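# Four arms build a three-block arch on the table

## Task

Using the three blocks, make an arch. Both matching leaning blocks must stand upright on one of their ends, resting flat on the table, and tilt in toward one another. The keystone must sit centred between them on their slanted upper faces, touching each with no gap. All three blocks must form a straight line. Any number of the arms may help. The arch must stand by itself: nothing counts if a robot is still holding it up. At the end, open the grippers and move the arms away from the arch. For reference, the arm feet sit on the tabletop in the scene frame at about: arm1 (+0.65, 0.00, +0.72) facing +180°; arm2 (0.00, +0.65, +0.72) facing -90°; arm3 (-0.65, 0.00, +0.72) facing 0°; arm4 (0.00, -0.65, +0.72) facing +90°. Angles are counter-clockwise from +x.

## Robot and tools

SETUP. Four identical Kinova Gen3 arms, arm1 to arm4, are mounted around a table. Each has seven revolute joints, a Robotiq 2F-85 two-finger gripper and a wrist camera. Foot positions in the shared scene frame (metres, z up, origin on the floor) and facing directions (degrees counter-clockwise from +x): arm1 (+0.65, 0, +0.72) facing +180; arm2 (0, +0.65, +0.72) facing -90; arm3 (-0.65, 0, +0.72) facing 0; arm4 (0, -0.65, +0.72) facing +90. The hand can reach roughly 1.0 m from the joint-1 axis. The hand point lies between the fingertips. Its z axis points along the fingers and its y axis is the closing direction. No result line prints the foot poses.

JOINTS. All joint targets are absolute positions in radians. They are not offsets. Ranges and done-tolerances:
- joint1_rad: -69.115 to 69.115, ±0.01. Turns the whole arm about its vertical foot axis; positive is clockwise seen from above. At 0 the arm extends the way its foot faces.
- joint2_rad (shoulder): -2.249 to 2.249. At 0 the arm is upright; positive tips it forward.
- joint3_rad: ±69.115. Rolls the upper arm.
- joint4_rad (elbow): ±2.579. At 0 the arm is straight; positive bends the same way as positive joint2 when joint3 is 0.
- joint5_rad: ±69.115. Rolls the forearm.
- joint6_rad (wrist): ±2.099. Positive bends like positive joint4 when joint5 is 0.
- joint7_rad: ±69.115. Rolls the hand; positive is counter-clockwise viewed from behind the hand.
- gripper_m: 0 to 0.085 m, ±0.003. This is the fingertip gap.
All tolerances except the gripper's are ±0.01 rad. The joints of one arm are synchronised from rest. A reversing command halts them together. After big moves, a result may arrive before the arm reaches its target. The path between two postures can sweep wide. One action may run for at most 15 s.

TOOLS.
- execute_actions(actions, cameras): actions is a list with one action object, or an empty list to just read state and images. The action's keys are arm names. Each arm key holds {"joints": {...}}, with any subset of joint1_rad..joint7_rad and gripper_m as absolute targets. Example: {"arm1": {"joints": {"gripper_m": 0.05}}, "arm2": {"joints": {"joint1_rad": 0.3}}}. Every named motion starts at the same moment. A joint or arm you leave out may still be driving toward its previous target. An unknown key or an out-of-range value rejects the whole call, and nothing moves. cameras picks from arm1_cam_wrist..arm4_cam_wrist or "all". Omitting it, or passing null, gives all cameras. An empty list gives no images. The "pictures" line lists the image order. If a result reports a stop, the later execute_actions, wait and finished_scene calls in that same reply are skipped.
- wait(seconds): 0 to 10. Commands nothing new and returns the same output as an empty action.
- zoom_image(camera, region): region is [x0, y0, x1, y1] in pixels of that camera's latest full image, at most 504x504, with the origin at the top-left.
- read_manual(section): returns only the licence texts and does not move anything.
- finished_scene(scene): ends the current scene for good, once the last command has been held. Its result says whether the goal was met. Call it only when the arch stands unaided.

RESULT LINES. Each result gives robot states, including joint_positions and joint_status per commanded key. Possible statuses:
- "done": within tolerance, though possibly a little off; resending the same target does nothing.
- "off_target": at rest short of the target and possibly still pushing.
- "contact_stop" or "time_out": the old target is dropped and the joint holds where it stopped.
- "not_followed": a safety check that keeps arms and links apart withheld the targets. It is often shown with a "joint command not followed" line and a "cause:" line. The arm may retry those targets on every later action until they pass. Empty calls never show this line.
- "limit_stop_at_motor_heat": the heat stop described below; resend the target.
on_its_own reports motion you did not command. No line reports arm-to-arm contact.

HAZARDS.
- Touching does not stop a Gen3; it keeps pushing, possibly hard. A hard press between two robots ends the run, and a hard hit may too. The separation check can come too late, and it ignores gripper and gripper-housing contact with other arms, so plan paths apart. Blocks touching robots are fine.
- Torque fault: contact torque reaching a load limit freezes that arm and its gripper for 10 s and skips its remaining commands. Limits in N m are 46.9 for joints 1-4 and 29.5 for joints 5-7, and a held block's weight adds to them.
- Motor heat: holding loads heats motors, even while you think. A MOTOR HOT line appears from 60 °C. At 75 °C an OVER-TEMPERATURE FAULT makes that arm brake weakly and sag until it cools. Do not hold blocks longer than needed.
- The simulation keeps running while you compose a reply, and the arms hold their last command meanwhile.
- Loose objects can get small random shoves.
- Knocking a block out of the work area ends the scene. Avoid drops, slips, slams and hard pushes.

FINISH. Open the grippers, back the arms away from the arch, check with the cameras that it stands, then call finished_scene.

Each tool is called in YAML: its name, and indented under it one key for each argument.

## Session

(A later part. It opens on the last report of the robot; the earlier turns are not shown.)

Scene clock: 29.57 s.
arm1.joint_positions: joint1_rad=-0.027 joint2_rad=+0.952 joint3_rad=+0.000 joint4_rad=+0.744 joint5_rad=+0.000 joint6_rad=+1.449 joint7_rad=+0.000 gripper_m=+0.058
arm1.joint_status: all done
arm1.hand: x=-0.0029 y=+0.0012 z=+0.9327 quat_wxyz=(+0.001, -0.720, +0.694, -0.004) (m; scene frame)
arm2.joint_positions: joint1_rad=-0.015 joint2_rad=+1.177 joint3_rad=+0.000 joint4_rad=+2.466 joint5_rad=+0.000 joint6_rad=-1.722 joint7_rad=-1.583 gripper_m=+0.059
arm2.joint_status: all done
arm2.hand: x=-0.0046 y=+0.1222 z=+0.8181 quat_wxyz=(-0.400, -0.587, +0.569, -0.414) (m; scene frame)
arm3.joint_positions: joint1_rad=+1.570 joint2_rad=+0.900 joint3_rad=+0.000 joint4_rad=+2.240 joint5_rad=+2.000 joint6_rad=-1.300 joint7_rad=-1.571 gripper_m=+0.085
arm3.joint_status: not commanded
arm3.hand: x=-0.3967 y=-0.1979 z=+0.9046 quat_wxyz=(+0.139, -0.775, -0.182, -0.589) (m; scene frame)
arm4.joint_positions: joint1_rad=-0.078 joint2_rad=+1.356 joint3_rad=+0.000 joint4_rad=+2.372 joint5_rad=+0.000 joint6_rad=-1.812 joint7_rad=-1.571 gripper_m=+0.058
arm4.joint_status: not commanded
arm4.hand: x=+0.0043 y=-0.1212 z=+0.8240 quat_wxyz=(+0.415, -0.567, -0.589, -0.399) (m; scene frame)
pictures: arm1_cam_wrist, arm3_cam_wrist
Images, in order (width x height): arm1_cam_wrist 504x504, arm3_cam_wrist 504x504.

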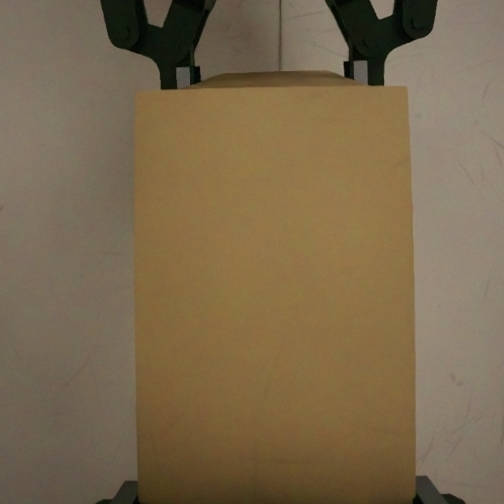

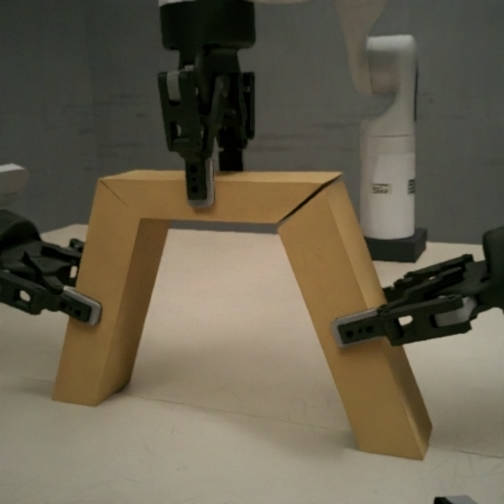

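execute_actions:
  actions:
    - {"arm1":{"joints":{"joint2_rad":0.951,"joint4_rad":0.749,"joint6_rad":1.442}}}
  cameras: []

execute_actions:
  actions:
    - {"arm1":{"joints":{"gripper_m":0.085}}}
  cameras: []

execute_actions:
  actions:
    - {"arm1":{"joints":{"joint1_rad":0.03,"joint2_rad":0.95,"joint4_rad":0.4,"joint6_rad":1.79}}}
  cameras: ["arm3_cam_wrist","arm1_cam_wrist"]

zoom_image:
  camera: "arm3_cam_wrist"
  region: [80,150,360,250]

Scene clock: 30.50 s.
arm1.joint_positions: joint1_rad=-0.027 joint2_rad=+0.951 joint3_rad=+0.000 joint4_rad=+0.749 joint5_rad=+0.000 joint6_rad=+1.442 joint7_rad=+0.000 gripper_m=+0.058
arm1.joint_status: all done
arm1.hand: x=-0.0031 y=+0.0008 z=+0.9312 quat_wxyz=(+0.000, -0.720, +0.694, -0.003) (m; scene frame)
arm2.joint_positions: joint1_rad=-0.015 joint2_rad=+1.177 joint3_rad=+0.000 joint4_rad=+2.466 joint5_rad=+0.000 joint6_rad=-1.722 joint7_rad=-1.583 gripper_m=+0.059
arm2.joint_status: not commanded
arm2.hand: x=-0.0046 y=+0.1222 z=+0.8181 quat_wxyz=(-0.400, -0.587, +0.569, -0.414) (m; scene frame)
arm3.joint_positions: joint1_rad=+1.570 joint2_rad=+0.900 joint3_rad=+0.000 joint4_rad=+2.240 joint5_rad=+2.000 joint6_rad=-1.300 joint7_rad=-1.571 gripper_m=+0.085
arm3.joint_status: not commanded
arm3.hand: x=-0.3967 y=-0.1979 z=+0.9046 quat_wxyz=(+0.139, -0.775, -0.182, -0.589) (m; scene frame)
arm4.joint_positions: joint1_rad=-0.078 joint2_rad=+1.356 joint3_rad=+0.000 joint4_rad=+2.372 joint5_rad=+0.000 joint6_rad=-1.812 joint7_rad=-1.571 gripper_m=+0.058
arm4.joint_status: not commanded
arm4.hand: x=+0.0043 y=-0.1212 z=+0.8240 quat_wxyz=(+0.415, -0.567, -0.589, -0.399) (m; scene frame)
pictures: none
No camera images: the call's "cameras" was empty. Leave "cameras" out to get every camera's image.

Scene clock: 31.43 s.
arm1.joint_positions: joint1_rad=-0.027 joint2_rad=+0.951 joint3_rad=+0.000 joint4_rad=+0.749 joint5_rad=+0.000 joint6_rad=+1.442 joint7_rad=+0.000 gripper_m=+0.085
arm1.joint_status: all done
arm1.hand: x=-0.0033 y=+0.0012 z=+0.9314 quat_wxyz=(+0.000, -0.720, +0.694, -0.003) (m; scene frame)
arm2.joint_positions: joint1_rad=-0.015 joint2_rad=+1.177 joint3_rad=+0.000 joint4_rad=+2.467 joint5_rad=+0.000 joint6_rad=-1.722 joint7_rad=-1.583 gripper_m=+0.059
arm2.joint_status: not commanded
arm2.hand: x=-0.0046 y=+0.1223 z=+0.8181 quat_wxyz=(-0.400, -0.587, +0.569, -0.414) (m; scene frame)
arm3.joint_positions: joint1_rad=+1.570 joint2_rad=+0.900 joint3_rad=+0.000 joint4_rad=+2.240 joint5_rad=+2.000 joint6_rad=-1.300 joint7_rad=-1.571 gripper_m=+0.085
arm3.joint_status: not commanded
arm3.hand: x=-0.3967 y=-0.1979 z=+0.9046 quat_wxyz=(+0.139, -0.775, -0.182, -0.589) (m; scene frame)
arm4.joint_positions: joint1_rad=-0.078 joint2_rad=+1.356 joint3_rad=+0.000 joint4_rad=+2.372 joint5_rad=+0.000 joint6_rad=-1.812 joint7_rad=-1.571 gripper_m=+0.058
arm4.joint_status: not commanded
arm4.hand: x=+0.0043 y=-0.1211 z=+0.8240 quat_wxyz=(+0.415, -0.567, -0.589, -0.399) (m; scene frame)
pictures: none
No camera images: the call's "cameras" was empty. Leave "cameras" out to get every camera's image.

Scene clock: 33.00 s.
arm1.joint_positions: joint1_rad=+0.030 joint2_rad=+0.950 joint3_rad=+0.000 joint4_rad=+0.400 joint5_rad=+0.000 joint6_rad=+1.790 joint7_rad=+0.000 gripper_m=+0.085
arm1.joint_status: all done
arm1.hand: x=+0.0020 y=+0.0388 z=+1.0410 quat_wxyz=(-0.001, -0.700, +0.714, -0.002) (m; scene frame)
arm2.joint_positions: joint1_rad=-0.015 joint2_rad=+1.177 joint3_rad=+0.000 joint4_rad=+2.467 joint5_rad=+0.000 joint6_rad=-1.722 joint7_rad=-1.583 gripper_m=+0.059
arm2.joint_status: not commanded
arm2.hand: x=-0.0046 y=+0.1223 z=+0.8181 quat_wxyz=(-0.400, -0.587, +0.569, -0.414) (m; scene frame)
arm3.joint_positions: joint1_rad=+1.570 joint2_rad=+0.900 joint3_rad=+0.000 joint4_rad=+2.240 joint5_rad=+2.000 joint6_rad=-1.300 joint7_rad=-1.571 gripper_m=+0.085
arm3.joint_status: not commanded
arm3.hand: x=-0.3967 y=-0.1979 z=+0.9046 quat_wxyz=(+0.139, -0.775, -0.182, -0.589) (m; scene frame)
arm4.joint_positions: joint1_rad=-0.078 joint2_rad=+1.356 joint3_rad=+0.000 joint4_rad=+2.372 joint5_rad=+0.000 joint6_rad=-1.812 joint7_rad=-1.571 gripper_m=+0.058
arm4.joint_status: not commanded
arm4.hand: x=+0.0043 y=-0.1211 z=+0.8240 quat_wxyz=(+0.415, -0.567, -0.589, -0.399) (m; scene frame)
pictures: arm1_cam_wrist, arm3_cam_wrist
Images, in order (width x height): arm1_cam_wrist 504x504, arm3_cam_wrist 504x504.

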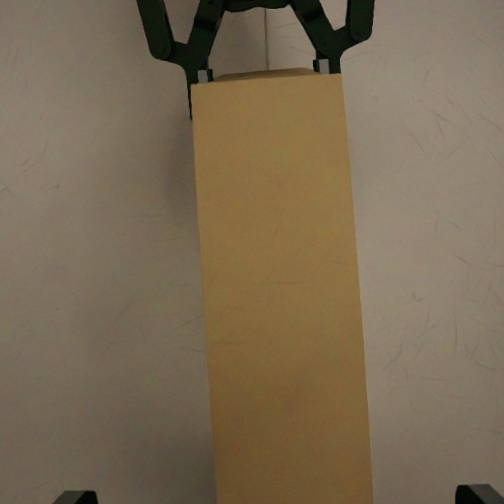

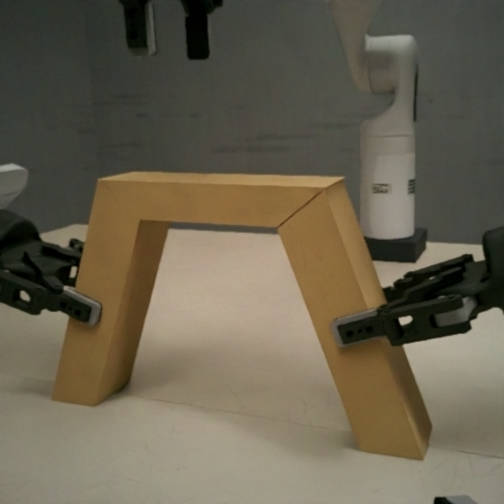

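Region (80, 150, 360, 250) of arm3_cam_wrist's 504x504 image, scaled by 1.800; it fills the top 180 rows of this view, and the rest is white.

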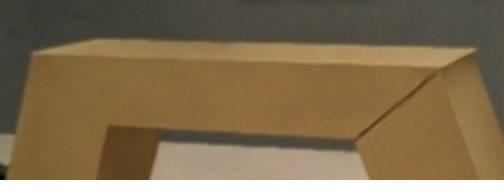

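Release the legs and check the left joint from above.

execute_actions:
  actions:
    - {"arm1":{"joints":{"joint1_rad":0.18,"joint7_rad":0.2,"joint4_rad":0.3,"joint2_rad":1.0,"joint6_rad":1.84}},"arm2":{"joints":{"gripper_m":0.085}},"arm4":{"joints":{"gripper_m":0.085}}}

zoom_image:
  camera: "arm3_cam_wrist"
  region: [230,150,370,250]

Scene clock: 34.40 s.
arm1.joint_positions: joint1_rad=+0.180 joint2_rad=+1.000 joint3_rad=+0.000 joint4_rad=+0.300 joint5_rad=+0.000 joint6_rad=+1.840 joint7_rad=+0.200 gripper_m=+0.085
arm1.joint_status: all done
arm1.hand: x=+0.0071 y=+0.1366 z=+1.0385 quat_wxyz=(+0.000, -0.718, +0.696, -0.002) (m; scene frame)
arm2.joint_positions: joint1_rad=-0.015 joint2_rad=+1.178 joint3_rad=+0.000 joint4_rad=+2.467 joint5_rad=+0.000 joint6_rad=-1.722 joint7_rad=-1.583 gripper_m=+0.085
arm2.joint_status: all done
arm2.hand: x=-0.0046 y=+0.1226 z=+0.8176 quat_wxyz=(-0.399, -0.588, +0.569, -0.414) (m; scene frame)
arm3.joint_positions: joint1_rad=+1.570 joint2_rad=+0.900 joint3_rad=+0.000 joint4_rad=+2.240 joint5_rad=+2.000 joint6_rad=-1.300 joint7_rad=-1.571 gripper_m=+0.085
arm3.joint_status: not commanded
arm3.hand: x=-0.3967 y=-0.1979 z=+0.9046 quat_wxyz=(+0.139, -0.775, -0.182, -0.589) (m; scene frame)
arm4.joint_positions: joint1_rad=-0.078 joint2_rad=+1.359 joint3_rad=+0.000 joint4_rad=+2.370 joint5_rad=+0.000 joint6_rad=-1.809 joint7_rad=-1.571 gripper_m=+0.085
arm4.joint_status: all done
arm4.hand: x=+0.0043 y=-0.1218 z=+0.8215 quat_wxyz=(+0.413, -0.568, -0.590, -0.397) (m; scene frame)
pictures: arm1_cam_wrist, arm2_cam_wrist, arm3_cam_wrist, arm4_cam_wrist
Images, in order (width x height): arm1_cam_wrist 504x504, arm2_cam_wrist 504x504, arm3_cam_wrist 504x504, arm4_cam_wrist 504x504.

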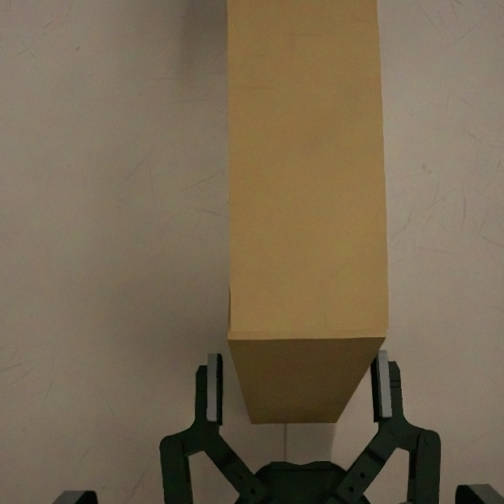

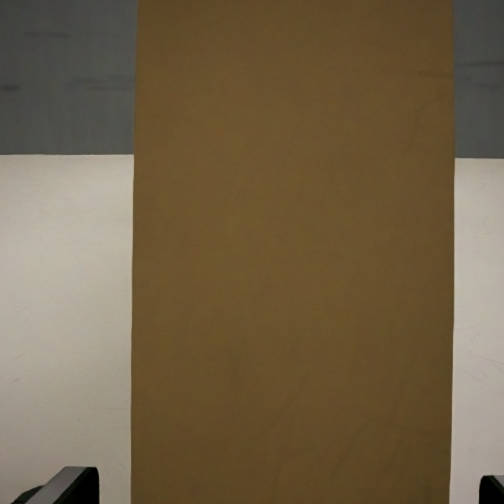

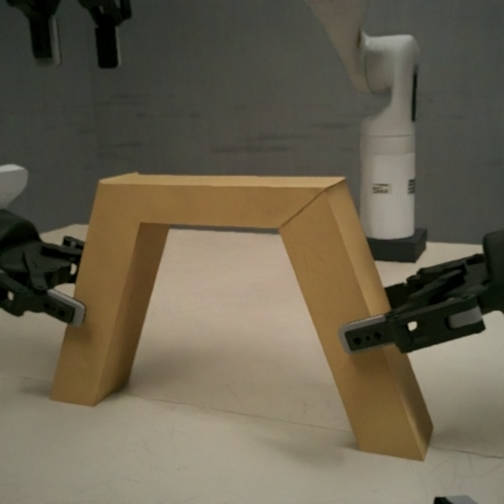

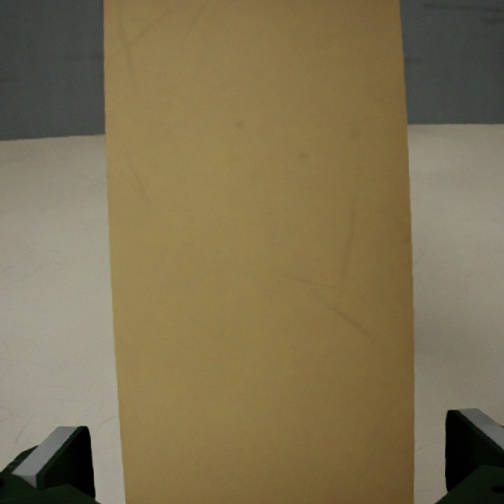

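Region (230, 150, 370, 250) of arm3_cam_wrist's 504x504 image, scaled by 3.600; it fills the top 360 rows of this view, and the rest is white.

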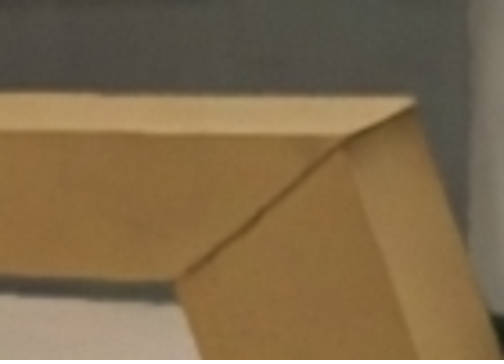

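execute_actions:
  actions:
    - {"arm1":{"joints":{"joint1_rad":0,"joint4_rad":1.0,"joint2_rad":0.1,"joint6_rad":1.9}},"arm2":{"joints":{"joint2_rad":0.3,"joint4_rad":2.55,"joint6_rad":0}},"arm4":{"joints":{"joint2_rad":0.4,"joint4_rad":2.55,"joint6_rad":-0.1}}}
  cameras: ["arm3_cam_wrist"]

finished_scene:
  scene: 1

Scene clock: 37.27 s.
arm1.joint_positions: joint1_rad=+0.000 joint2_rad=+0.100 joint3_rad=+0.000 joint4_rad=+1.000 joint5_rad=+0.000 joint6_rad=+1.900 joint7_rad=+0.200 gripper_m=+0.085
arm1.joint_status: all done
arm1.hand: x=+0.2835 y=+0.0232 z=+1.2929 quat_wxyz=(-0.045, -0.775, +0.628, +0.052) (m; scene frame)
arm2.joint_positions: joint1_rad=-0.015 joint2_rad=+0.300 joint3_rad=+0.000 joint4_rad=+2.550 joint5_rad=+0.000 joint6_rad=+0.000 joint7_rad=-1.583 gripper_m=+0.085
arm2.joint_status: all done
arm2.hand: x=-0.0127 y=+0.3477 z=+0.8404 quat_wxyz=(-0.106, -0.708, +0.690, -0.104) (m; scene frame)
arm3.joint_positions: joint1_rad=+1.570 joint2_rad=+0.900 joint3_rad=+0.000 joint4_rad=+2.240 joint5_rad=+2.000 joint6_rad=-1.300 joint7_rad=-1.571 gripper_m=+0.085
arm3.joint_status: not commanded
arm3.hand: x=-0.3967 y=-0.1979 z=+0.9046 quat_wxyz=(+0.139, -0.775, -0.182, -0.589) (m; scene frame)
arm4.joint_positions: joint1_rad=-0.078 joint2_rad=+0.400 joint3_rad=+0.000 joint4_rad=+2.550 joint5_rad=+0.000 joint6_rad=-0.100 joint7_rad=-1.571 gripper_m=+0.085
arm4.joint_status: all done
arm4.hand: x=+0.0127 y=-0.3381 z=+0.8820 quat_wxyz=(+0.105, -0.686, -0.713, -0.100) (m; scene frame)
pictures: arm3_cam_wrist
Images, in order (width x height): arm3_cam_wrist 504x504.

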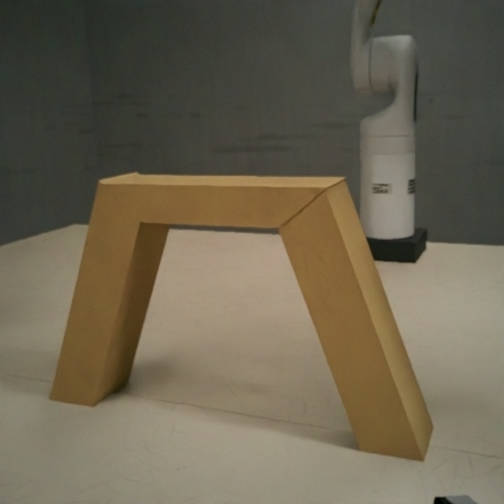

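The scene is finished: the task was done.


## Next scene

The same job, from a new start.

execute_actions:
  actions: []

Scene clock: 0.00 s.
arm1.joint_positions: joint1_rad=-0.011 joint2_rad=-0.400 joint3_rad=-0.074 joint4_rad=+1.514 joint5_rad=-0.031 joint6_rad=+2.022 joint7_rad=+1.476 gripper_m=+0.085
arm1.joint_status: not commanded
arm1.hand: x=+0.5300 y=+0.0013 z=+1.2559 quat_wxyz=(-0.002, -1.000, -0.004, +0.000) (m; scene frame)
arm2.joint_positions: joint1_rad=-0.009 joint2_rad=-0.397 joint3_rad=-0.073 joint4_rad=+1.513 joint5_rad=-0.029 joint6_rad=+2.026 joint7_rad=+1.479 gripper_m=+0.085
arm2.joint_status: not commanded
arm2.hand: x=+0.0059 y=+0.5361 z=+1.2513 quat_wxyz=(+0.002, -0.700, -0.714, +0.007) (m; scene frame)
arm3.joint_positions: joint1_rad=-0.010 joint2_rad=-0.394 joint3_rad=-0.079 joint4_rad=+1.511 joint5_rad=-0.030 joint6_rad=+2.023 joint7_rad=+1.475 gripper_m=+0.085
arm3.joint_status: not commanded
arm3.hand: x=-0.5303 y=+0.0025 z=+1.2566 quat_wxyz=(+0.001, +0.016, -1.000, +0.000) (m; scene frame)
arm4.joint_positions: joint1_rad=-0.007 joint2_rad=-0.397 joint3_rad=-0.074 joint4_rad=+1.513 joint5_rad=-0.034 joint6_rad=+2.022 joint7_rad=+1.476 gripper_m=+0.085
arm4.joint_status: not commanded
arm4.hand: x=+0.0052 y=-0.5314 z=+1.3163 quat_wxyz=(+0.000, +0.691, -0.723, -0.002) (m; scene frame)
pictures: arm1_cam_wrist, arm2_cam_wrist, arm3_cam_wrist, arm4_cam_wrist
Images, in order (width x height): arm1_cam_wrist 504x504, arm2_cam_wrist 504x504, arm3_cam_wrist 504x504, arm4_cam_wrist 504x504.

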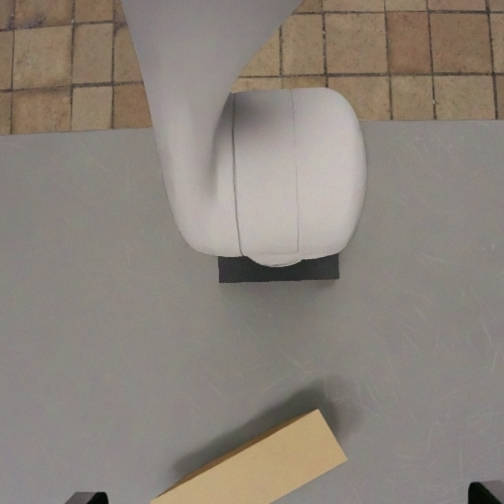

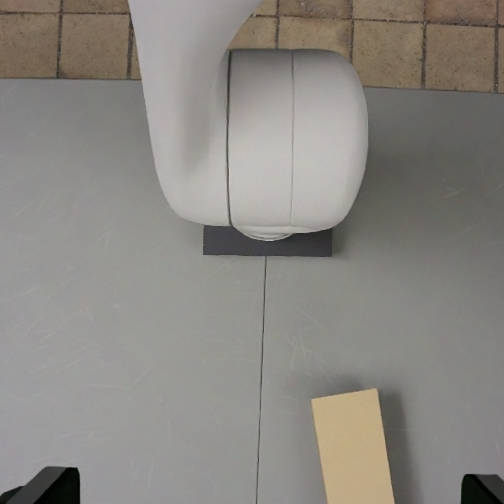

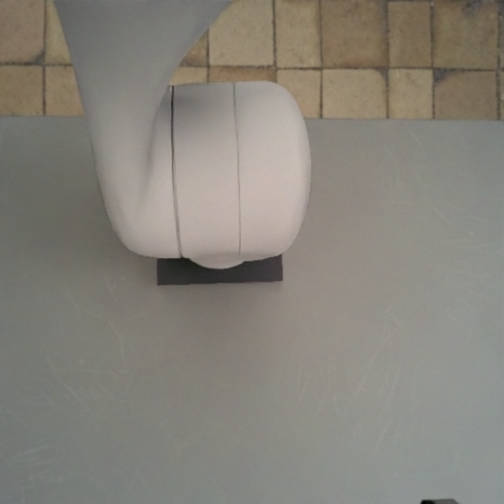

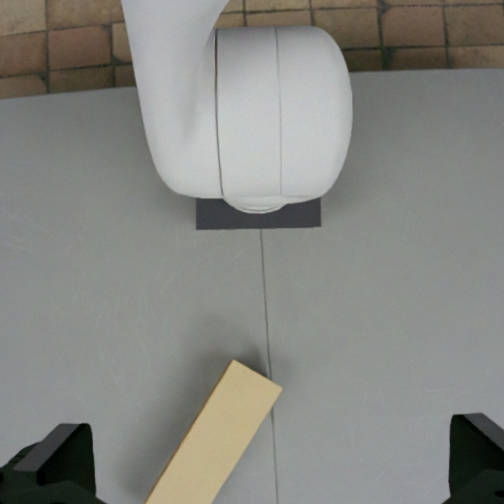

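execute_actions:
  actions:
    - {"arm1":{"joints":{"joint1_rad":0.1,"joint2_rad":0.15,"joint3_rad":0,"joint4_rad":1.75,"joint5_rad":0,"joint6_rad":1.24,"joint7_rad":1.571}},"arm2":{"joints":{"joint1_rad":-0.33,"joint2_rad":0.15,"joint3_rad":0,"joint4_rad":1.75,"joint5_rad":0,"joint6_rad":1.24,"joint7_rad":1.571}},"arm3":{"joints":{"joint1_rad":1.57,"joint2_rad":0.9,"joint3_rad":0,"joint4_rad":2.24,"joint5_rad":2,"joint6_rad":-1.3,"joint7_rad":-1.571}},"arm4":{"joints":{"joint1_rad":0.1,"joint2_rad":0.15,"joint3_rad":0,"joint4_rad":1.75,"joint5_rad":0,"joint6_rad":1.24,"joint7_rad":1.571}}}

Scene clock: 4.03 s.
arm1.joint_positions: joint1_rad=+0.100 joint2_rad=+0.150 joint3_rad=+0.000 joint4_rad=+1.750 joint5_rad=+0.000 joint6_rad=+1.240 joint7_rad=+1.571 gripper_m=+0.085
arm1.joint_status: all done
arm1.hand: x=+0.2937 y=+0.0582 z=+1.0429 quat_wxyz=(-0.002, -0.999, +0.045, -0.001) (m; scene frame)
arm2.joint_positions: joint1_rad=-0.330 joint2_rad=+0.150 joint3_rad=+0.000 joint4_rad=+1.750 joint5_rad=+0.000 joint6_rad=+1.240 joint7_rad=+1.571 gripper_m=+0.085
arm2.joint_status: all done
arm2.hand: x=+0.1039 y=+0.3068 z=+1.0400 quat_wxyz=(+0.001, -0.572, -0.820, +0.006) (m; scene frame)
arm3.joint_positions: joint1_rad=+1.570 joint2_rad=+0.900 joint3_rad=+0.000 joint4_rad=+2.240 joint5_rad=+2.000 joint6_rad=-1.300 joint7_rad=-1.571 gripper_m=+0.085
arm3.joint_status: all done
arm3.hand: x=-0.3967 y=-0.1979 z=+0.9046 quat_wxyz=(+0.139, -0.775, -0.182, -0.589) (m; scene frame)
arm4.joint_positions: joint1_rad=+0.100 joint2_rad=+0.150 joint3_rad=+0.000 joint4_rad=+1.750 joint5_rad=+0.000 joint6_rad=+1.240 joint7_rad=+1.571 gripper_m=+0.085
arm4.joint_status: all done
arm4.hand: x=+0.0748 y=-0.2980 z=+1.1044 quat_wxyz=(+0.000, +0.656, -0.755, -0.001) (m; scene frame)
pictures: arm1_cam_wrist, arm2_cam_wrist, arm3_cam_wrist, arm4_cam_wrist
Images, in order (width x height): arm1_cam_wrist 504x504, arm2_cam_wrist 504x504, arm3_cam_wrist 504x504, arm4_cam_wrist 504x504.

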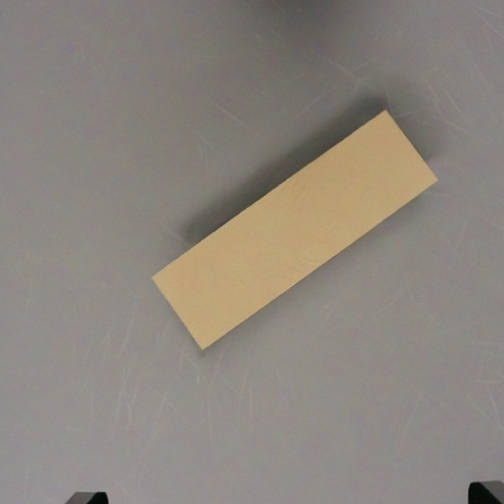

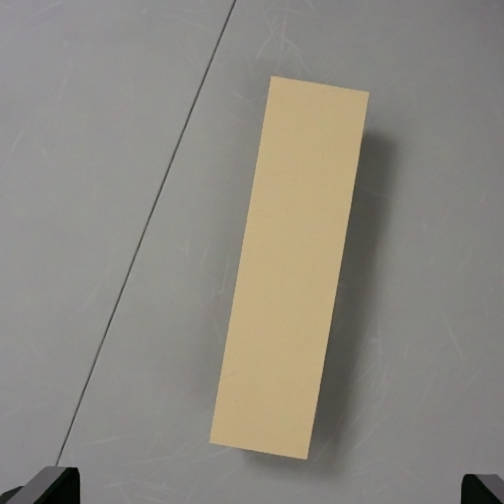

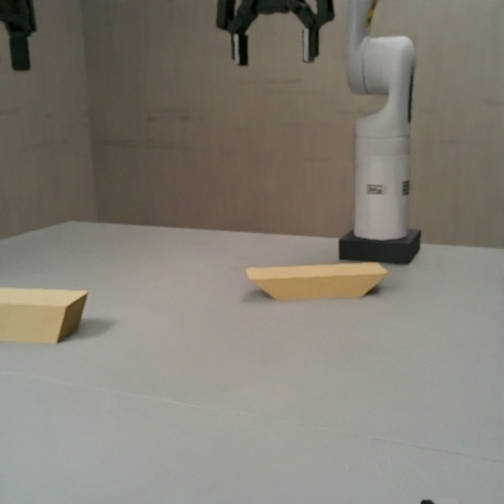

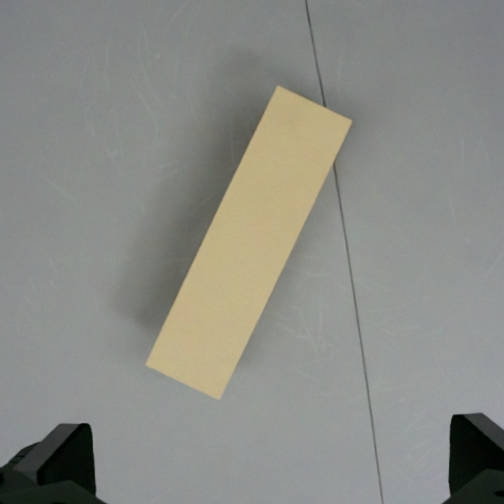

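execute_actions:
  actions:
    - {"arm1":{"joints":{"joint1_rad":0.06,"joint2_rad":0.464,"joint4_rad":2.431,"joint6_rad":0.247,"joint7_rad":0.566}},"arm2":{"joints":{"joint1_rad":-0.372,"joint2_rad":0.468,"joint4_rad":2.281,"joint6_rad":0.393,"joint7_rad":1.375}},"arm4":{"joints":{"joint1_rad":0.13,"joint2_rad":0.651,"joint4_rad":2.315,"joint6_rad":0.176,"joint7_rad":1.146}}}

Scene clock: 6.70 s.
arm1.joint_positions: joint1_rad=+0.060 joint2_rad=+0.464 joint3_rad=+0.000 joint4_rad=+2.431 joint5_rad=+0.000 joint6_rad=+0.247 joint7_rad=+0.566 gripper_m=+0.085
arm1.joint_status: all done
arm1.hand: x=+0.3885 y=+0.0382 z=+0.8004 quat_wxyz=(-0.001, -0.864, +0.503, -0.003) (m; scene frame)
arm2.joint_positions: joint1_rad=-0.372 joint2_rad=+0.468 joint3_rad=+0.000 joint4_rad=+2.281 joint5_rad=+0.000 joint6_rad=+0.393 joint7_rad=+1.375 gripper_m=+0.085
arm2.joint_status: all done
arm2.hand: x=+0.0966 y=+0.3567 z=+0.8104 quat_wxyz=(+0.002, -0.634, -0.774, +0.006) (m; scene frame)
arm3.joint_positions: joint1_rad=+1.570 joint2_rad=+0.900 joint3_rad=+0.000 joint4_rad=+2.240 joint5_rad=+2.000 joint6_rad=-1.300 joint7_rad=-1.571 gripper_m=+0.085
arm3.joint_status: not commanded
arm3.hand: x=-0.3967 y=-0.1979 z=+0.9046 quat_wxyz=(+0.139, -0.775, -0.182, -0.589) (m; scene frame)
arm4.joint_positions: joint1_rad=+0.130 joint2_rad=+0.651 joint3_rad=+0.000 joint4_rad=+2.315 joint5_rad=+0.000 joint6_rad=+0.176 joint7_rad=+1.146 gripper_m=+0.085
arm4.joint_status: all done
arm4.hand: x=+0.0767 y=-0.3508 z=+0.8152 quat_wxyz=(+0.000, +0.469, -0.883, +0.000) (m; scene frame)
pictures: arm1_cam_wrist, arm2_cam_wrist, arm3_cam_wrist, arm4_cam_wrist
Images, in order (width x height): arm1_cam_wrist 504x504, arm2_cam_wrist 504x504, arm3_cam_wrist 504x504, arm4_cam_wrist 504x504.

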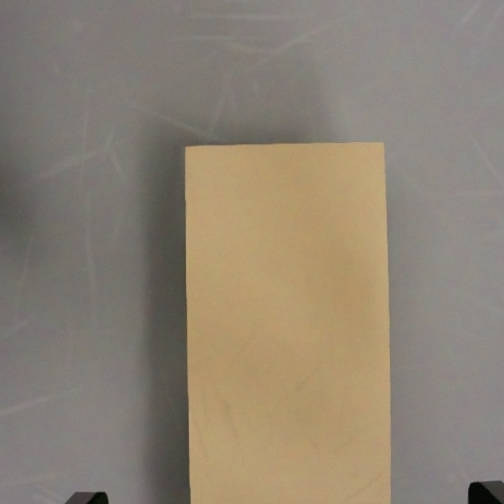

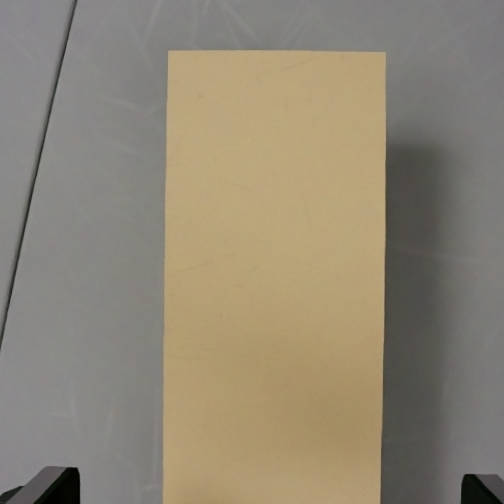

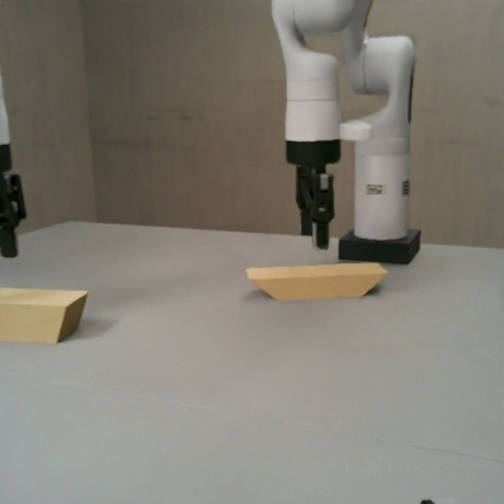

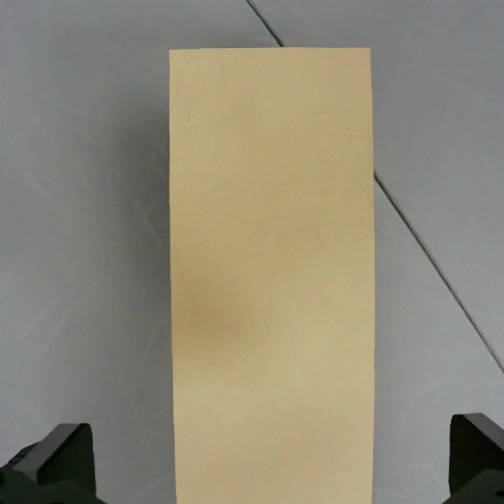

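execute_actions:
  actions:
    - {"arm1":{"joints":{"joint2_rad":0.663,"joint4_rad":2.459,"joint6_rad":0.02}},"arm2":{"joints":{"joint2_rad":0.651,"joint4_rad":2.315,"joint6_rad":0.176}},"arm4":{"joints":{"joint2_rad":0.861,"joint4_rad":2.31,"joint6_rad":-0.029}}}
  cameras: []

execute_actions:
  actions:
    - {"arm1":{"joints":{"gripper_m":0.045}},"arm2":{"joints":{"gripper_m":0.045}},"arm4":{"joints":{"gripper_m":0.045}}}
  cameras: []

execute_actions:
  actions:
    - {"arm1":{"joints":{"joint2_rad":0.3,"joint4_rad":2.35,"joint6_rad":0.49}},"arm2":{"joints":{"joint2_rad":0.35,"joint4_rad":2.25,"joint6_rad":0.4}},"arm4":{"joints":{"joint2_rad":0.5,"joint4_rad":2.3,"joint6_rad":0.2}}}
  cameras: []

execute_actions:
  actions:
    - {"arm1":{"joints":{"joint1_rad":-0.028,"joint2_rad":0.1,"joint4_rad":1.5,"joint6_rad":1.54,"joint7_rad":0}},"arm2":{"joints":{"joint1_rad":-0.015,"joint2_rad":0.6,"joint4_rad":2.491,"joint6_rad":-1.17,"joint7_rad":-1.583}},"arm4":{"joints":{"joint1_rad":-0.078,"joint2_rad":0.7,"joint4_rad":2.5,"joint6_rad":-1.28,"joint7_rad":-1.571}}}
  cameras: ["arm3_cam_wrist"]

execute_actions:
  actions:
    - {"arm1":{"joints":{"joint2_rad":0.92,"joint4_rad":0.685,"joint6_rad":1.533}},"arm2":{"joints":{"joint2_rad":1.14,"joint4_rad":2.478,"joint6_rad":-1.70}},"arm4":{"joints":{"joint2_rad":1.33,"joint4_rad":2.388,"joint6_rad":-1.80}}}
  cameras: ["arm3_cam_wrist"]

execute_actions:
  actions:
    - {"arm1":{"joints":{"joint2_rad":0.946,"joint4_rad":0.713,"joint6_rad":1.483}},"arm2":{"joints":{"joint2_rad":1.169,"joint4_rad":2.468,"joint6_rad":-1.718}},"arm4":{"joints":{"joint2_rad":1.356,"joint4_rad":2.372,"joint6_rad":-1.81}}}
  cameras: ["arm3_cam_wrist","arm1_cam_wrist"]

zoom_image:
  camera: "arm3_cam_wrist"
  region: [80,100,370,280]

Scene clock: 8.97 s.
arm1.joint_positions: joint1_rad=+0.060 joint2_rad=+0.663 joint3_rad=+0.000 joint4_rad=+2.459 joint5_rad=+0.000 joint6_rad=+0.020 joint7_rad=+0.566 gripper_m=+0.085
arm1.joint_status: all done
arm1.hand: x=+0.3886 y=+0.0380 z=+0.7463 quat_wxyz=(-0.001, -0.864, +0.503, -0.003) (m; scene frame)
arm2.joint_positions: joint1_rad=-0.372 joint2_rad=+0.651 joint3_rad=+0.000 joint4_rad=+2.315 joint5_rad=+0.000 joint6_rad=+0.176 joint7_rad=+1.375 gripper_m=+0.085
arm2.joint_status: all done
arm2.hand: x=+0.0960 y=+0.3564 z=+0.7505 quat_wxyz=(+0.002, -0.634, -0.774, +0.006) (m; scene frame)
arm3.joint_positions: joint1_rad=+1.570 joint2_rad=+0.900 joint3_rad=+0.000 joint4_rad=+2.240 joint5_rad=+2.000 joint6_rad=-1.300 joint7_rad=-1.571 gripper_m=+0.085
arm3.joint_status: not commanded
arm3.hand: x=-0.3967 y=-0.1979 z=+0.9046 quat_wxyz=(+0.139, -0.775, -0.182, -0.589) (m; scene frame)
arm4.joint_positions: joint1_rad=+0.130 joint2_rad=+0.861 joint3_rad=+0.000 joint4_rad=+2.310 joint5_rad=+0.000 joint6_rad=-0.029 joint7_rad=+1.146 gripper_m=+0.085
arm4.joint_status: all done
arm4.hand: x=+0.0766 y=-0.3508 z=+0.7500 quat_wxyz=(+0.000, +0.469, -0.883, +0.000) (m; scene frame)
pictures: none
No camera images: the call's "cameras" was empty. Leave "cameras" out to get every camera's image.

Scene clock: 9.77 s.
arm1.joint_positions: joint1_rad=+0.060 joint2_rad=+0.660 joint3_rad=+0.000 joint4_rad=+2.460 joint5_rad=+0.000 joint6_rad=+0.021 joint7_rad=+0.566 gripper_m=+0.058
arm1.joint_status: gripper_m off_target (ended at +0.058, target +0.045)
arm1.hand: x=+0.3884 y=+0.0380 z=+0.7470 quat_wxyz=(-0.001, -0.864, +0.503, -0.002) (m; scene frame)
arm2.joint_positions: joint1_rad=-0.372 joint2_rad=+0.649 joint3_rad=+0.000 joint4_rad=+2.315 joint5_rad=+0.000 joint6_rad=+0.177 joint7_rad=+1.375 gripper_m=+0.058
arm2.joint_status: gripper_m off_target (ended at +0.058, target +0.045)
arm2.hand: x=+0.0962 y=+0.3563 z=+0.7511 quat_wxyz=(+0.001, -0.634, -0.774, +0.006) (m; scene frame)
arm3.joint_positions: joint1_rad=+1.570 joint2_rad=+0.900 joint3_rad=+0.000 joint4_rad=+2.240 joint5_rad=+2.000 joint6_rad=-1.300 joint7_rad=-1.571 gripper_m=+0.085
arm3.joint_status: not commanded
arm3.hand: x=-0.3967 y=-0.1979 z=+0.9046 quat_wxyz=(+0.139, -0.775, -0.182, -0.589) (m; scene frame)
arm4.joint_positions: joint1_rad=+0.130 joint2_rad=+0.859 joint3_rad=+0.000 joint4_rad=+2.310 joint5_rad=+0.000 joint6_rad=-0.029 joint7_rad=+1.146 gripper_m=+0.058
arm4.joint_status: gripper_m off_target (ended at +0.058, target +0.045)
arm4.hand: x=+0.0765 y=-0.3506 z=+0.7506 quat_wxyz=(+0.000, +0.469, -0.883, +0.000) (m; scene frame)
pictures: none
No camera images: the call's "cameras" was empty. Leave "cameras" out to get every camera's image.

Scene clock: 11.43 s.
arm1.joint_positions: joint1_rad=+0.060 joint2_rad=+0.301 joint3_rad=+0.000 joint4_rad=+2.350 joint5_rad=+0.000 joint6_rad=+0.490 joint7_rad=+0.566 gripper_m=+0.058
arm1.joint_status: all done
arm1.hand: x=+0.3803 y=+0.0388 z=+0.8534 quat_wxyz=(-0.001, -0.864, +0.503, -0.002) (m; scene frame)
arm2.joint_positions: joint1_rad=-0.372 joint2_rad=+0.352 joint3_rad=+0.000 joint4_rad=+2.251 joint5_rad=+0.000 joint6_rad=+0.400 joint7_rad=+1.375 gripper_m=+0.058
arm2.joint_status: all done
arm2.hand: x=+0.1121 y=+0.3209 z=+0.8534 quat_wxyz=(-0.059, -0.632, -0.772, +0.038) (m; scene frame)
arm3.joint_positions: joint1_rad=+1.570 joint2_rad=+0.900 joint3_rad=+0.000 joint4_rad=+2.240 joint5_rad=+2.000 joint6_rad=-1.300 joint7_rad=-1.571 gripper_m=+0.085
arm3.joint_status: not commanded
arm3.hand: x=-0.3967 y=-0.1979 z=+0.9046 quat_wxyz=(+0.139, -0.775, -0.182, -0.589) (m; scene frame)
arm4.joint_positions: joint1_rad=+0.130 joint2_rad=+0.502 joint3_rad=+0.000 joint4_rad=+2.301 joint5_rad=+0.000 joint6_rad=+0.200 joint7_rad=+1.146 gripper_m=+0.058
arm4.joint_status: all done
arm4.hand: x=+0.0834 y=-0.3113 z=+0.8653 quat_wxyz=(-0.042, +0.468, -0.881, -0.055) (m; scene frame)
pictures: none
No camera images: the call's "cameras" was empty. Leave "cameras" out to get every camera's image.

Scene clock: 14.57 s.
arm1.joint_positions: joint1_rad=-0.028 joint2_rad=+0.101 joint3_rad=+0.000 joint4_rad=+1.501 joint5_rad=+0.000 joint6_rad=+1.540 joint7_rad=+0.000 gripper_m=+0.058
arm1.joint_status: all done
arm1.hand: x=+0.2933 y=+0.0127 z=+1.1375 quat_wxyz=(+0.000, -0.720, +0.693, -0.003) (m; scene frame)
arm2.joint_positions: joint1_rad=-0.015 joint2_rad=+0.603 joint3_rad=+0.000 joint4_rad=+2.493 joint5_rad=+0.000 joint6_rad=-1.167 joint7_rad=-1.583 gripper_m=+0.058
arm2.joint_status: all done
arm2.hand: x=-0.0025 y=+0.1084 z=+0.9627 quat_wxyz=(-0.398, -0.589, +0.570, -0.412) (m; scene frame)
arm3.joint_positions: joint1_rad=+1.570 joint2_rad=+0.900 joint3_rad=+0.000 joint4_rad=+2.240 joint5_rad=+2.000 joint6_rad=-1.300 joint7_rad=-1.571 gripper_m=+0.085
arm3.joint_status: not commanded
arm3.hand: x=-0.3967 y=-0.1979 z=+0.9046 quat_wxyz=(+0.139, -0.775, -0.182, -0.589) (m; scene frame)
arm4.joint_positions: joint1_rad=-0.078 joint2_rad=+0.703 joint3_rad=+0.000 joint4_rad=+2.502 joint5_rad=+0.000 joint6_rad=-1.277 joint7_rad=-1.571 gripper_m=+0.058
arm4.joint_status: all done
arm4.hand: x=+0.0038 y=-0.1075 z=+0.9998 quat_wxyz=(+0.411, -0.570, -0.592, -0.395) (m; scene frame)
pictures: arm3_cam_wrist
Images, in order (width x height): arm3_cam_wrist 504x504.

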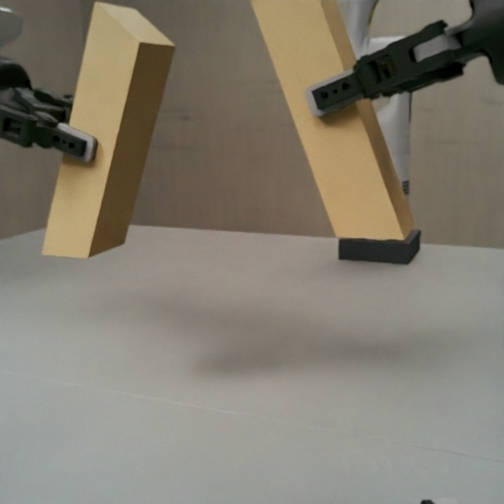

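Scene clock: 16.83 s.
arm1.joint_positions: joint1_rad=-0.028 joint2_rad=+0.921 joint3_rad=+0.000 joint4_rad=+0.686 joint5_rad=+0.000 joint6_rad=+1.533 joint7_rad=+0.000 gripper_m=+0.058
arm1.joint_status: all done
arm1.hand: x=+0.0010 y=+0.0008 z=+0.9704 quat_wxyz=(+0.000, -0.720, +0.693, -0.002) (m; scene frame)
arm2.joint_positions: joint1_rad=-0.015 joint2_rad=+1.143 joint3_rad=+0.000 joint4_rad=+2.479 joint5_rad=+0.000 joint6_rad=-1.697 joint7_rad=-1.583 gripper_m=+0.058
arm2.joint_status: all done
arm2.hand: x=-0.0044 y=+0.1224 z=+0.8271 quat_wxyz=(-0.399, -0.588, +0.570, -0.413) (m; scene frame)
arm3.joint_positions: joint1_rad=+1.570 joint2_rad=+0.900 joint3_rad=+0.000 joint4_rad=+2.240 joint5_rad=+2.000 joint6_rad=-1.300 joint7_rad=-1.571 gripper_m=+0.085
arm3.joint_status: not commanded
arm3.hand: x=-0.3967 y=-0.1979 z=+0.9046 quat_wxyz=(+0.139, -0.775, -0.182, -0.589) (m; scene frame)
arm4.joint_positions: joint1_rad=-0.078 joint2_rad=+1.333 joint3_rad=+0.000 joint4_rad=+2.389 joint5_rad=+0.000 joint6_rad=-1.797 joint7_rad=-1.571 gripper_m=+0.058
arm4.joint_status: all done
arm4.hand: x=+0.0043 y=-0.1228 z=+0.8297 quat_wxyz=(+0.412, -0.569, -0.591, -0.396) (m; scene frame)
pictures: arm3_cam_wrist
Images, in order (width x height): arm3_cam_wrist 504x504.

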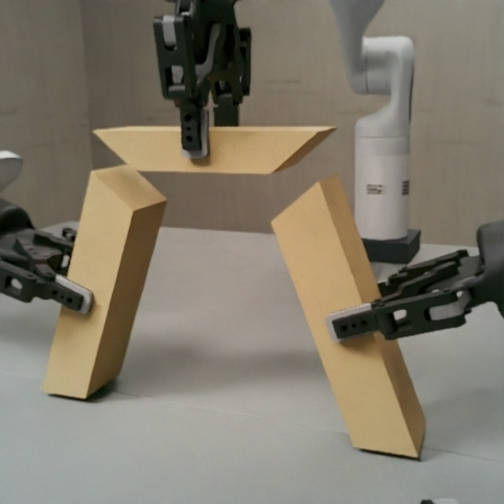

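Scene clock: 17.60 s.
arm1.joint_positions: joint1_rad=-0.028 joint2_rad=+0.948 joint3_rad=+0.000 joint4_rad=+0.714 joint5_rad=+0.000 joint6_rad=+1.483 joint7_rad=+0.000 gripper_m=+0.058
arm1.joint_status: all done
arm1.hand: x=-0.0031 y=+0.0006 z=+0.9446 quat_wxyz=(+0.001, -0.720, +0.693, -0.004) (m; scene frame)
arm2.joint_positions: joint1_rad=-0.015 joint2_rad=+1.169 joint3_rad=+0.000 joint4_rad=+2.469 joint5_rad=+0.000 joint6_rad=-1.717 joint7_rad=-1.583 gripper_m=+0.058
arm2.joint_status: all done
arm2.hand: x=-0.0045 y=+0.1222 z=+0.8203 quat_wxyz=(-0.400, -0.587, +0.569, -0.414) (m; scene frame)
arm3.joint_positions: joint1_rad=+1.570 joint2_rad=+0.900 joint3_rad=+0.000 joint4_rad=+2.240 joint5_rad=+2.000 joint6_rad=-1.300 joint7_rad=-1.571 gripper_m=+0.085
arm3.joint_status: not commanded
arm3.hand: x=-0.3967 y=-0.1979 z=+0.9046 quat_wxyz=(+0.139, -0.775, -0.182, -0.589) (m; scene frame)
arm4.joint_positions: joint1_rad=-0.078 joint2_rad=+1.354 joint3_rad=+0.000 joint4_rad=+2.374 joint5_rad=+0.000 joint6_rad=-1.812 joint7_rad=-1.571 gripper_m=+0.058
arm4.joint_status: all done
arm4.hand: x=+0.0043 y=-0.1214 z=+0.8248 quat_wxyz=(+0.415, -0.567, -0.589, -0.399) (m; scene frame)
pictures: arm1_cam_wrist, arm3_cam_wrist
Images, in order (width x height): arm1_cam_wrist 504x504, arm3_cam_wrist 504x504.

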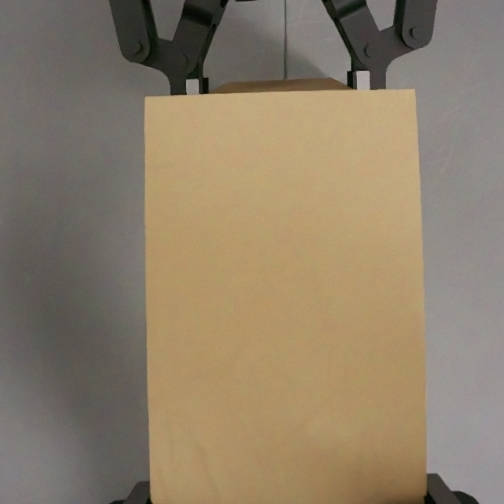

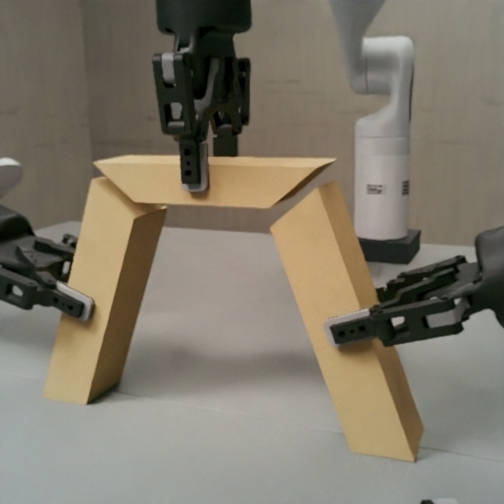

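Region (80, 100, 370, 280) of arm3_cam_wrist's 504x504 image, scaled by 1.738; it fills the top 313 rows of this view, and the rest is white.

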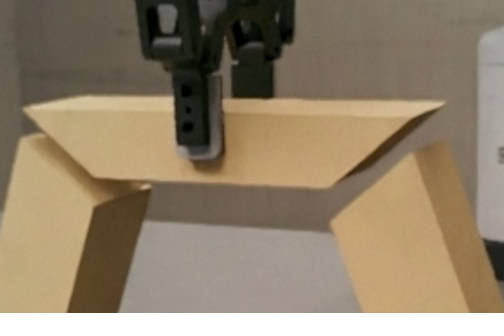

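execute_actions:
  actions:
    - {"arm1":{"joints":{"joint1_rad":-0.037,"joint5_rad":0.02,"joint7_rad":-0.009,"joint2_rad":0.951,"joint4_rad":0.751,"joint6_rad":1.44}}}
  cameras: ["arm3_cam_wrist"]

zoom_image:
  camera: "arm3_cam_wrist"
  region: [80,100,370,280]

Scene clock: 18.67 s.
arm1.joint_positions: joint1_rad=-0.036 joint2_rad=+0.951 joint3_rad=+0.000 joint4_rad=+0.751 joint5_rad=+0.020 joint6_rad=+1.440 joint7_rad=-0.009 gripper_m=+0.058
arm1.joint_status: all done
arm1.hand: x=-0.0033 y=+0.0013 z=+0.9305 quat_wxyz=(+0.007, -0.721, +0.693, +0.004) (m; scene frame)
arm2.joint_positions: joint1_rad=-0.015 joint2_rad=+1.170 joint3_rad=+0.000 joint4_rad=+2.469 joint5_rad=+0.000 joint6_rad=-1.717 joint7_rad=-1.583 gripper_m=+0.058
arm2.joint_status: not commanded
arm2.hand: x=-0.0045 y=+0.1222 z=+0.8203 quat_wxyz=(-0.400, -0.587, +0.569, -0.414) (m; scene frame)
arm3.joint_positions: joint1_rad=+1.570 joint2_rad=+0.900 joint3_rad=+0.000 joint4_rad=+2.240 joint5_rad=+2.000 joint6_rad=-1.300 joint7_rad=-1.571 gripper_m=+0.085
arm3.joint_status: not commanded
arm3.hand: x=-0.3967 y=-0.1979 z=+0.9046 quat_wxyz=(+0.139, -0.775, -0.182, -0.589) (m; scene frame)
arm4.joint_positions: joint1_rad=-0.078 joint2_rad=+1.354 joint3_rad=+0.000 joint4_rad=+2.374 joint5_rad=+0.000 joint6_rad=-1.812 joint7_rad=-1.570 gripper_m=+0.058
arm4.joint_status: not commanded
arm4.hand: x=+0.0043 y=-0.1214 z=+0.8248 quat_wxyz=(+0.415, -0.567, -0.590, -0.399) (m; scene frame)
pictures: arm3_cam_wrist
Images, in order (width x height): arm3_cam_wrist 504x504.

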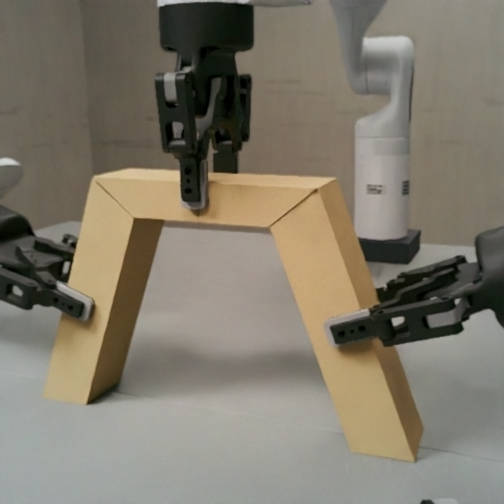

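Region (80, 100, 370, 280) of arm3_cam_wrist's 504x504 image, scaled by 1.738; it fills the top 313 rows of this view, and the rest is white.

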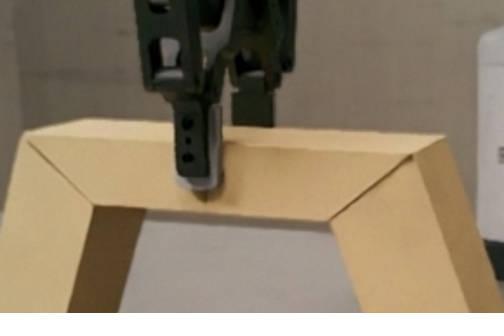

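execute_actions:
  actions:
    - {"arm1":{"joints":{"gripper_m":0.085}}}
  cameras: []

execute_actions:
  actions:
    - {"arm1":{"joints":{"joint2_rad":0.94,"joint4_rad":0.55,"joint6_rad":1.65}},"arm2":{"joints":{"gripper_m":0.085}},"arm4":{"joints":{"gripper_m":0.085}}}
  cameras: ["arm3_cam_wrist"]

execute_actions:
  actions:
    - {"arm1":{"joints":{"joint4_rad":1.0,"joint2_rad":0.1,"joint6_rad":1.9}},"arm2":{"joints":{"joint2_rad":0.3,"joint4_rad":2.55,"joint6_rad":0}},"arm4":{"joints":{"joint2_rad":0.4,"joint4_rad":2.55,"joint6_rad":-0.1}}}
  cameras: ["arm3_cam_wrist"]

zoom_image:
  camera: "arm3_cam_wrist"
  region: [80,150,350,260]

Scene clock: 20.07 s.
arm1.joint_positions: joint1_rad=-0.037 joint2_rad=+0.951 joint3_rad=+0.000 joint4_rad=+0.751 joint5_rad=+0.020 joint6_rad=+1.440 joint7_rad=-0.009 gripper_m=+0.085
arm1.joint_status: all done
arm1.hand: x=-0.0035 y=+0.0008 z=+0.9308 quat_wxyz=(+0.007, -0.721, +0.692, +0.004) (m; scene frame)
arm2.joint_positions: joint1_rad=-0.015 joint2_rad=+1.170 joint3_rad=+0.000 joint4_rad=+2.469 joint5_rad=+0.000 joint6_rad=-1.717 joint7_rad=-1.583 gripper_m=+0.058
arm2.joint_status: not commanded
arm2.hand: x=-0.0045 y=+0.1223 z=+0.8203 quat_wxyz=(-0.400, -0.587, +0.569, -0.414) (m; scene frame)
arm3.joint_positions: joint1_rad=+1.570 joint2_rad=+0.900 joint3_rad=+0.000 joint4_rad=+2.240 joint5_rad=+2.000 joint6_rad=-1.300 joint7_rad=-1.571 gripper_m=+0.085
arm3.joint_status: not commanded
arm3.hand: x=-0.3967 y=-0.1979 z=+0.9046 quat_wxyz=(+0.139, -0.775, -0.182, -0.589) (m; scene frame)
arm4.joint_positions: joint1_rad=-0.078 joint2_rad=+1.354 joint3_rad=+0.000 joint4_rad=+2.373 joint5_rad=+0.000 joint6_rad=-1.812 joint7_rad=-1.570 gripper_m=+0.058
arm4.joint_status: not commanded
arm4.hand: x=+0.0043 y=-0.1213 z=+0.8248 quat_wxyz=(+0.415, -0.567, -0.589, -0.399) (m; scene frame)
pictures: none
No camera images: the call's "cameras" was empty. Leave "cameras" out to get every camera's image.

Scene clock: 21.37 s.
arm1.joint_positions: joint1_rad=-0.037 joint2_rad=+0.940 joint3_rad=+0.000 joint4_rad=+0.550 joint5_rad=+0.020 joint6_rad=+1.650 joint7_rad=-0.009 gripper_m=+0.085
arm1.joint_status: all done
arm1.hand: x=-0.0033 y=+0.0011 z=+1.0011 quat_wxyz=(+0.006, -0.720, +0.694, +0.005) (m; scene frame)
arm2.joint_positions: joint1_rad=-0.015 joint2_rad=+1.169 joint3_rad=+0.000 joint4_rad=+2.468 joint5_rad=+0.000 joint6_rad=-1.718 joint7_rad=-1.583 gripper_m=+0.085
arm2.joint_status: all done
arm2.hand: x=-0.0045 y=+0.1215 z=+0.8210 quat_wxyz=(-0.401, -0.587, +0.568, -0.415) (m; scene frame)
arm3.joint_positions: joint1_rad=+1.570 joint2_rad=+0.900 joint3_rad=+0.000 joint4_rad=+2.240 joint5_rad=+2.000 joint6_rad=-1.300 joint7_rad=-1.571 gripper_m=+0.085
arm3.joint_status: not commanded
arm3.hand: x=-0.3967 y=-0.1979 z=+0.9046 quat_wxyz=(+0.139, -0.775, -0.182, -0.589) (m; scene frame)
arm4.joint_positions: joint1_rad=-0.078 joint2_rad=+1.356 joint3_rad=+0.000 joint4_rad=+2.372 joint5_rad=+0.000 joint6_rad=-1.810 joint7_rad=-1.571 gripper_m=+0.085
arm4.joint_status: all done
arm4.hand: x=+0.0043 y=-0.1216 z=+0.8232 quat_wxyz=(+0.414, -0.568, -0.590, -0.398) (m; scene frame)
pictures: arm3_cam_wrist
Images, in order (width x height): arm3_cam_wrist 504x504.

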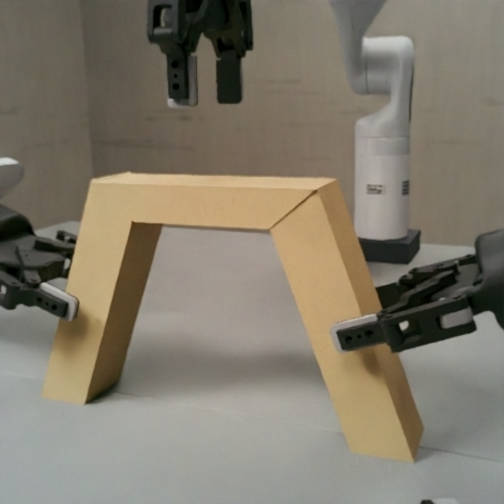

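Scene clock: 23.90 s.
arm1.joint_positions: joint1_rad=-0.037 joint2_rad=+0.100 joint3_rad=+0.000 joint4_rad=+1.000 joint5_rad=+0.020 joint6_rad=+1.900 joint7_rad=-0.009 gripper_m=+0.085
arm1.joint_status: all done
arm1.hand: x=+0.2828 y=+0.0155 z=+1.2930 quat_wxyz=(-0.045, -0.716, +0.695, +0.053) (m; scene frame)
arm2.joint_positions: joint1_rad=-0.015 joint2_rad=+0.300 joint3_rad=+0.000 joint4_rad=+2.550 joint5_rad=+0.000 joint6_rad=+0.000 joint7_rad=-1.583 gripper_m=+0.085
arm2.joint_status: all done
arm2.hand: x=-0.0127 y=+0.3477 z=+0.8404 quat_wxyz=(-0.106, -0.708, +0.690, -0.104) (m; scene frame)
arm3.joint_positions: joint1_rad=+1.570 joint2_rad=+0.900 joint3_rad=+0.000 joint4_rad=+2.240 joint5_rad=+2.000 joint6_rad=-1.300 joint7_rad=-1.571 gripper_m=+0.085
arm3.joint_status: not commanded
arm3.hand: x=-0.3967 y=-0.1979 z=+0.9046 quat_wxyz=(+0.139, -0.775, -0.182, -0.589) (m; scene frame)
arm4.joint_positions: joint1_rad=-0.078 joint2_rad=+0.400 joint3_rad=+0.000 joint4_rad=+2.550 joint5_rad=+0.000 joint6_rad=-0.100 joint7_rad=-1.571 gripper_m=+0.085
arm4.joint_status: all done
arm4.hand: x=+0.0127 y=-0.3381 z=+0.8820 quat_wxyz=(+0.105, -0.686, -0.713, -0.100) (m; scene frame)
pictures: arm3_cam_wrist
Images, in order (width x height): arm3_cam_wrist 504x504.

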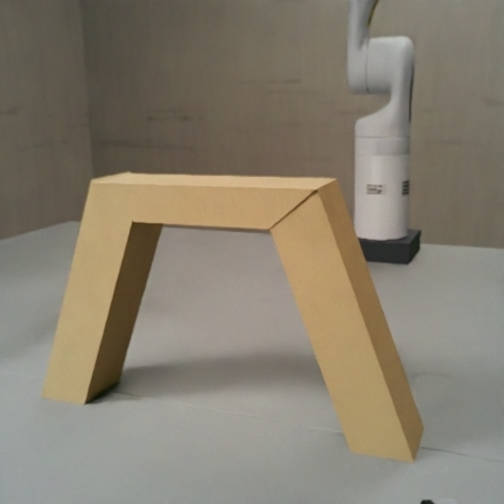

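Region (80, 150, 350, 260) of arm3_cam_wrist's 504x504 image, scaled by 1.867; it fills the top 205 rows of this view, and the rest is white.

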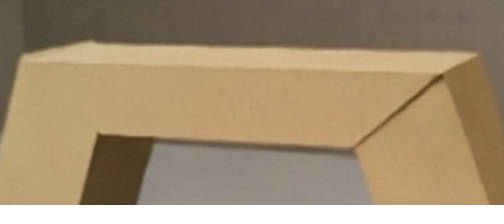

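finished_scene:
  scene: 2

The scene is finished: the task was done.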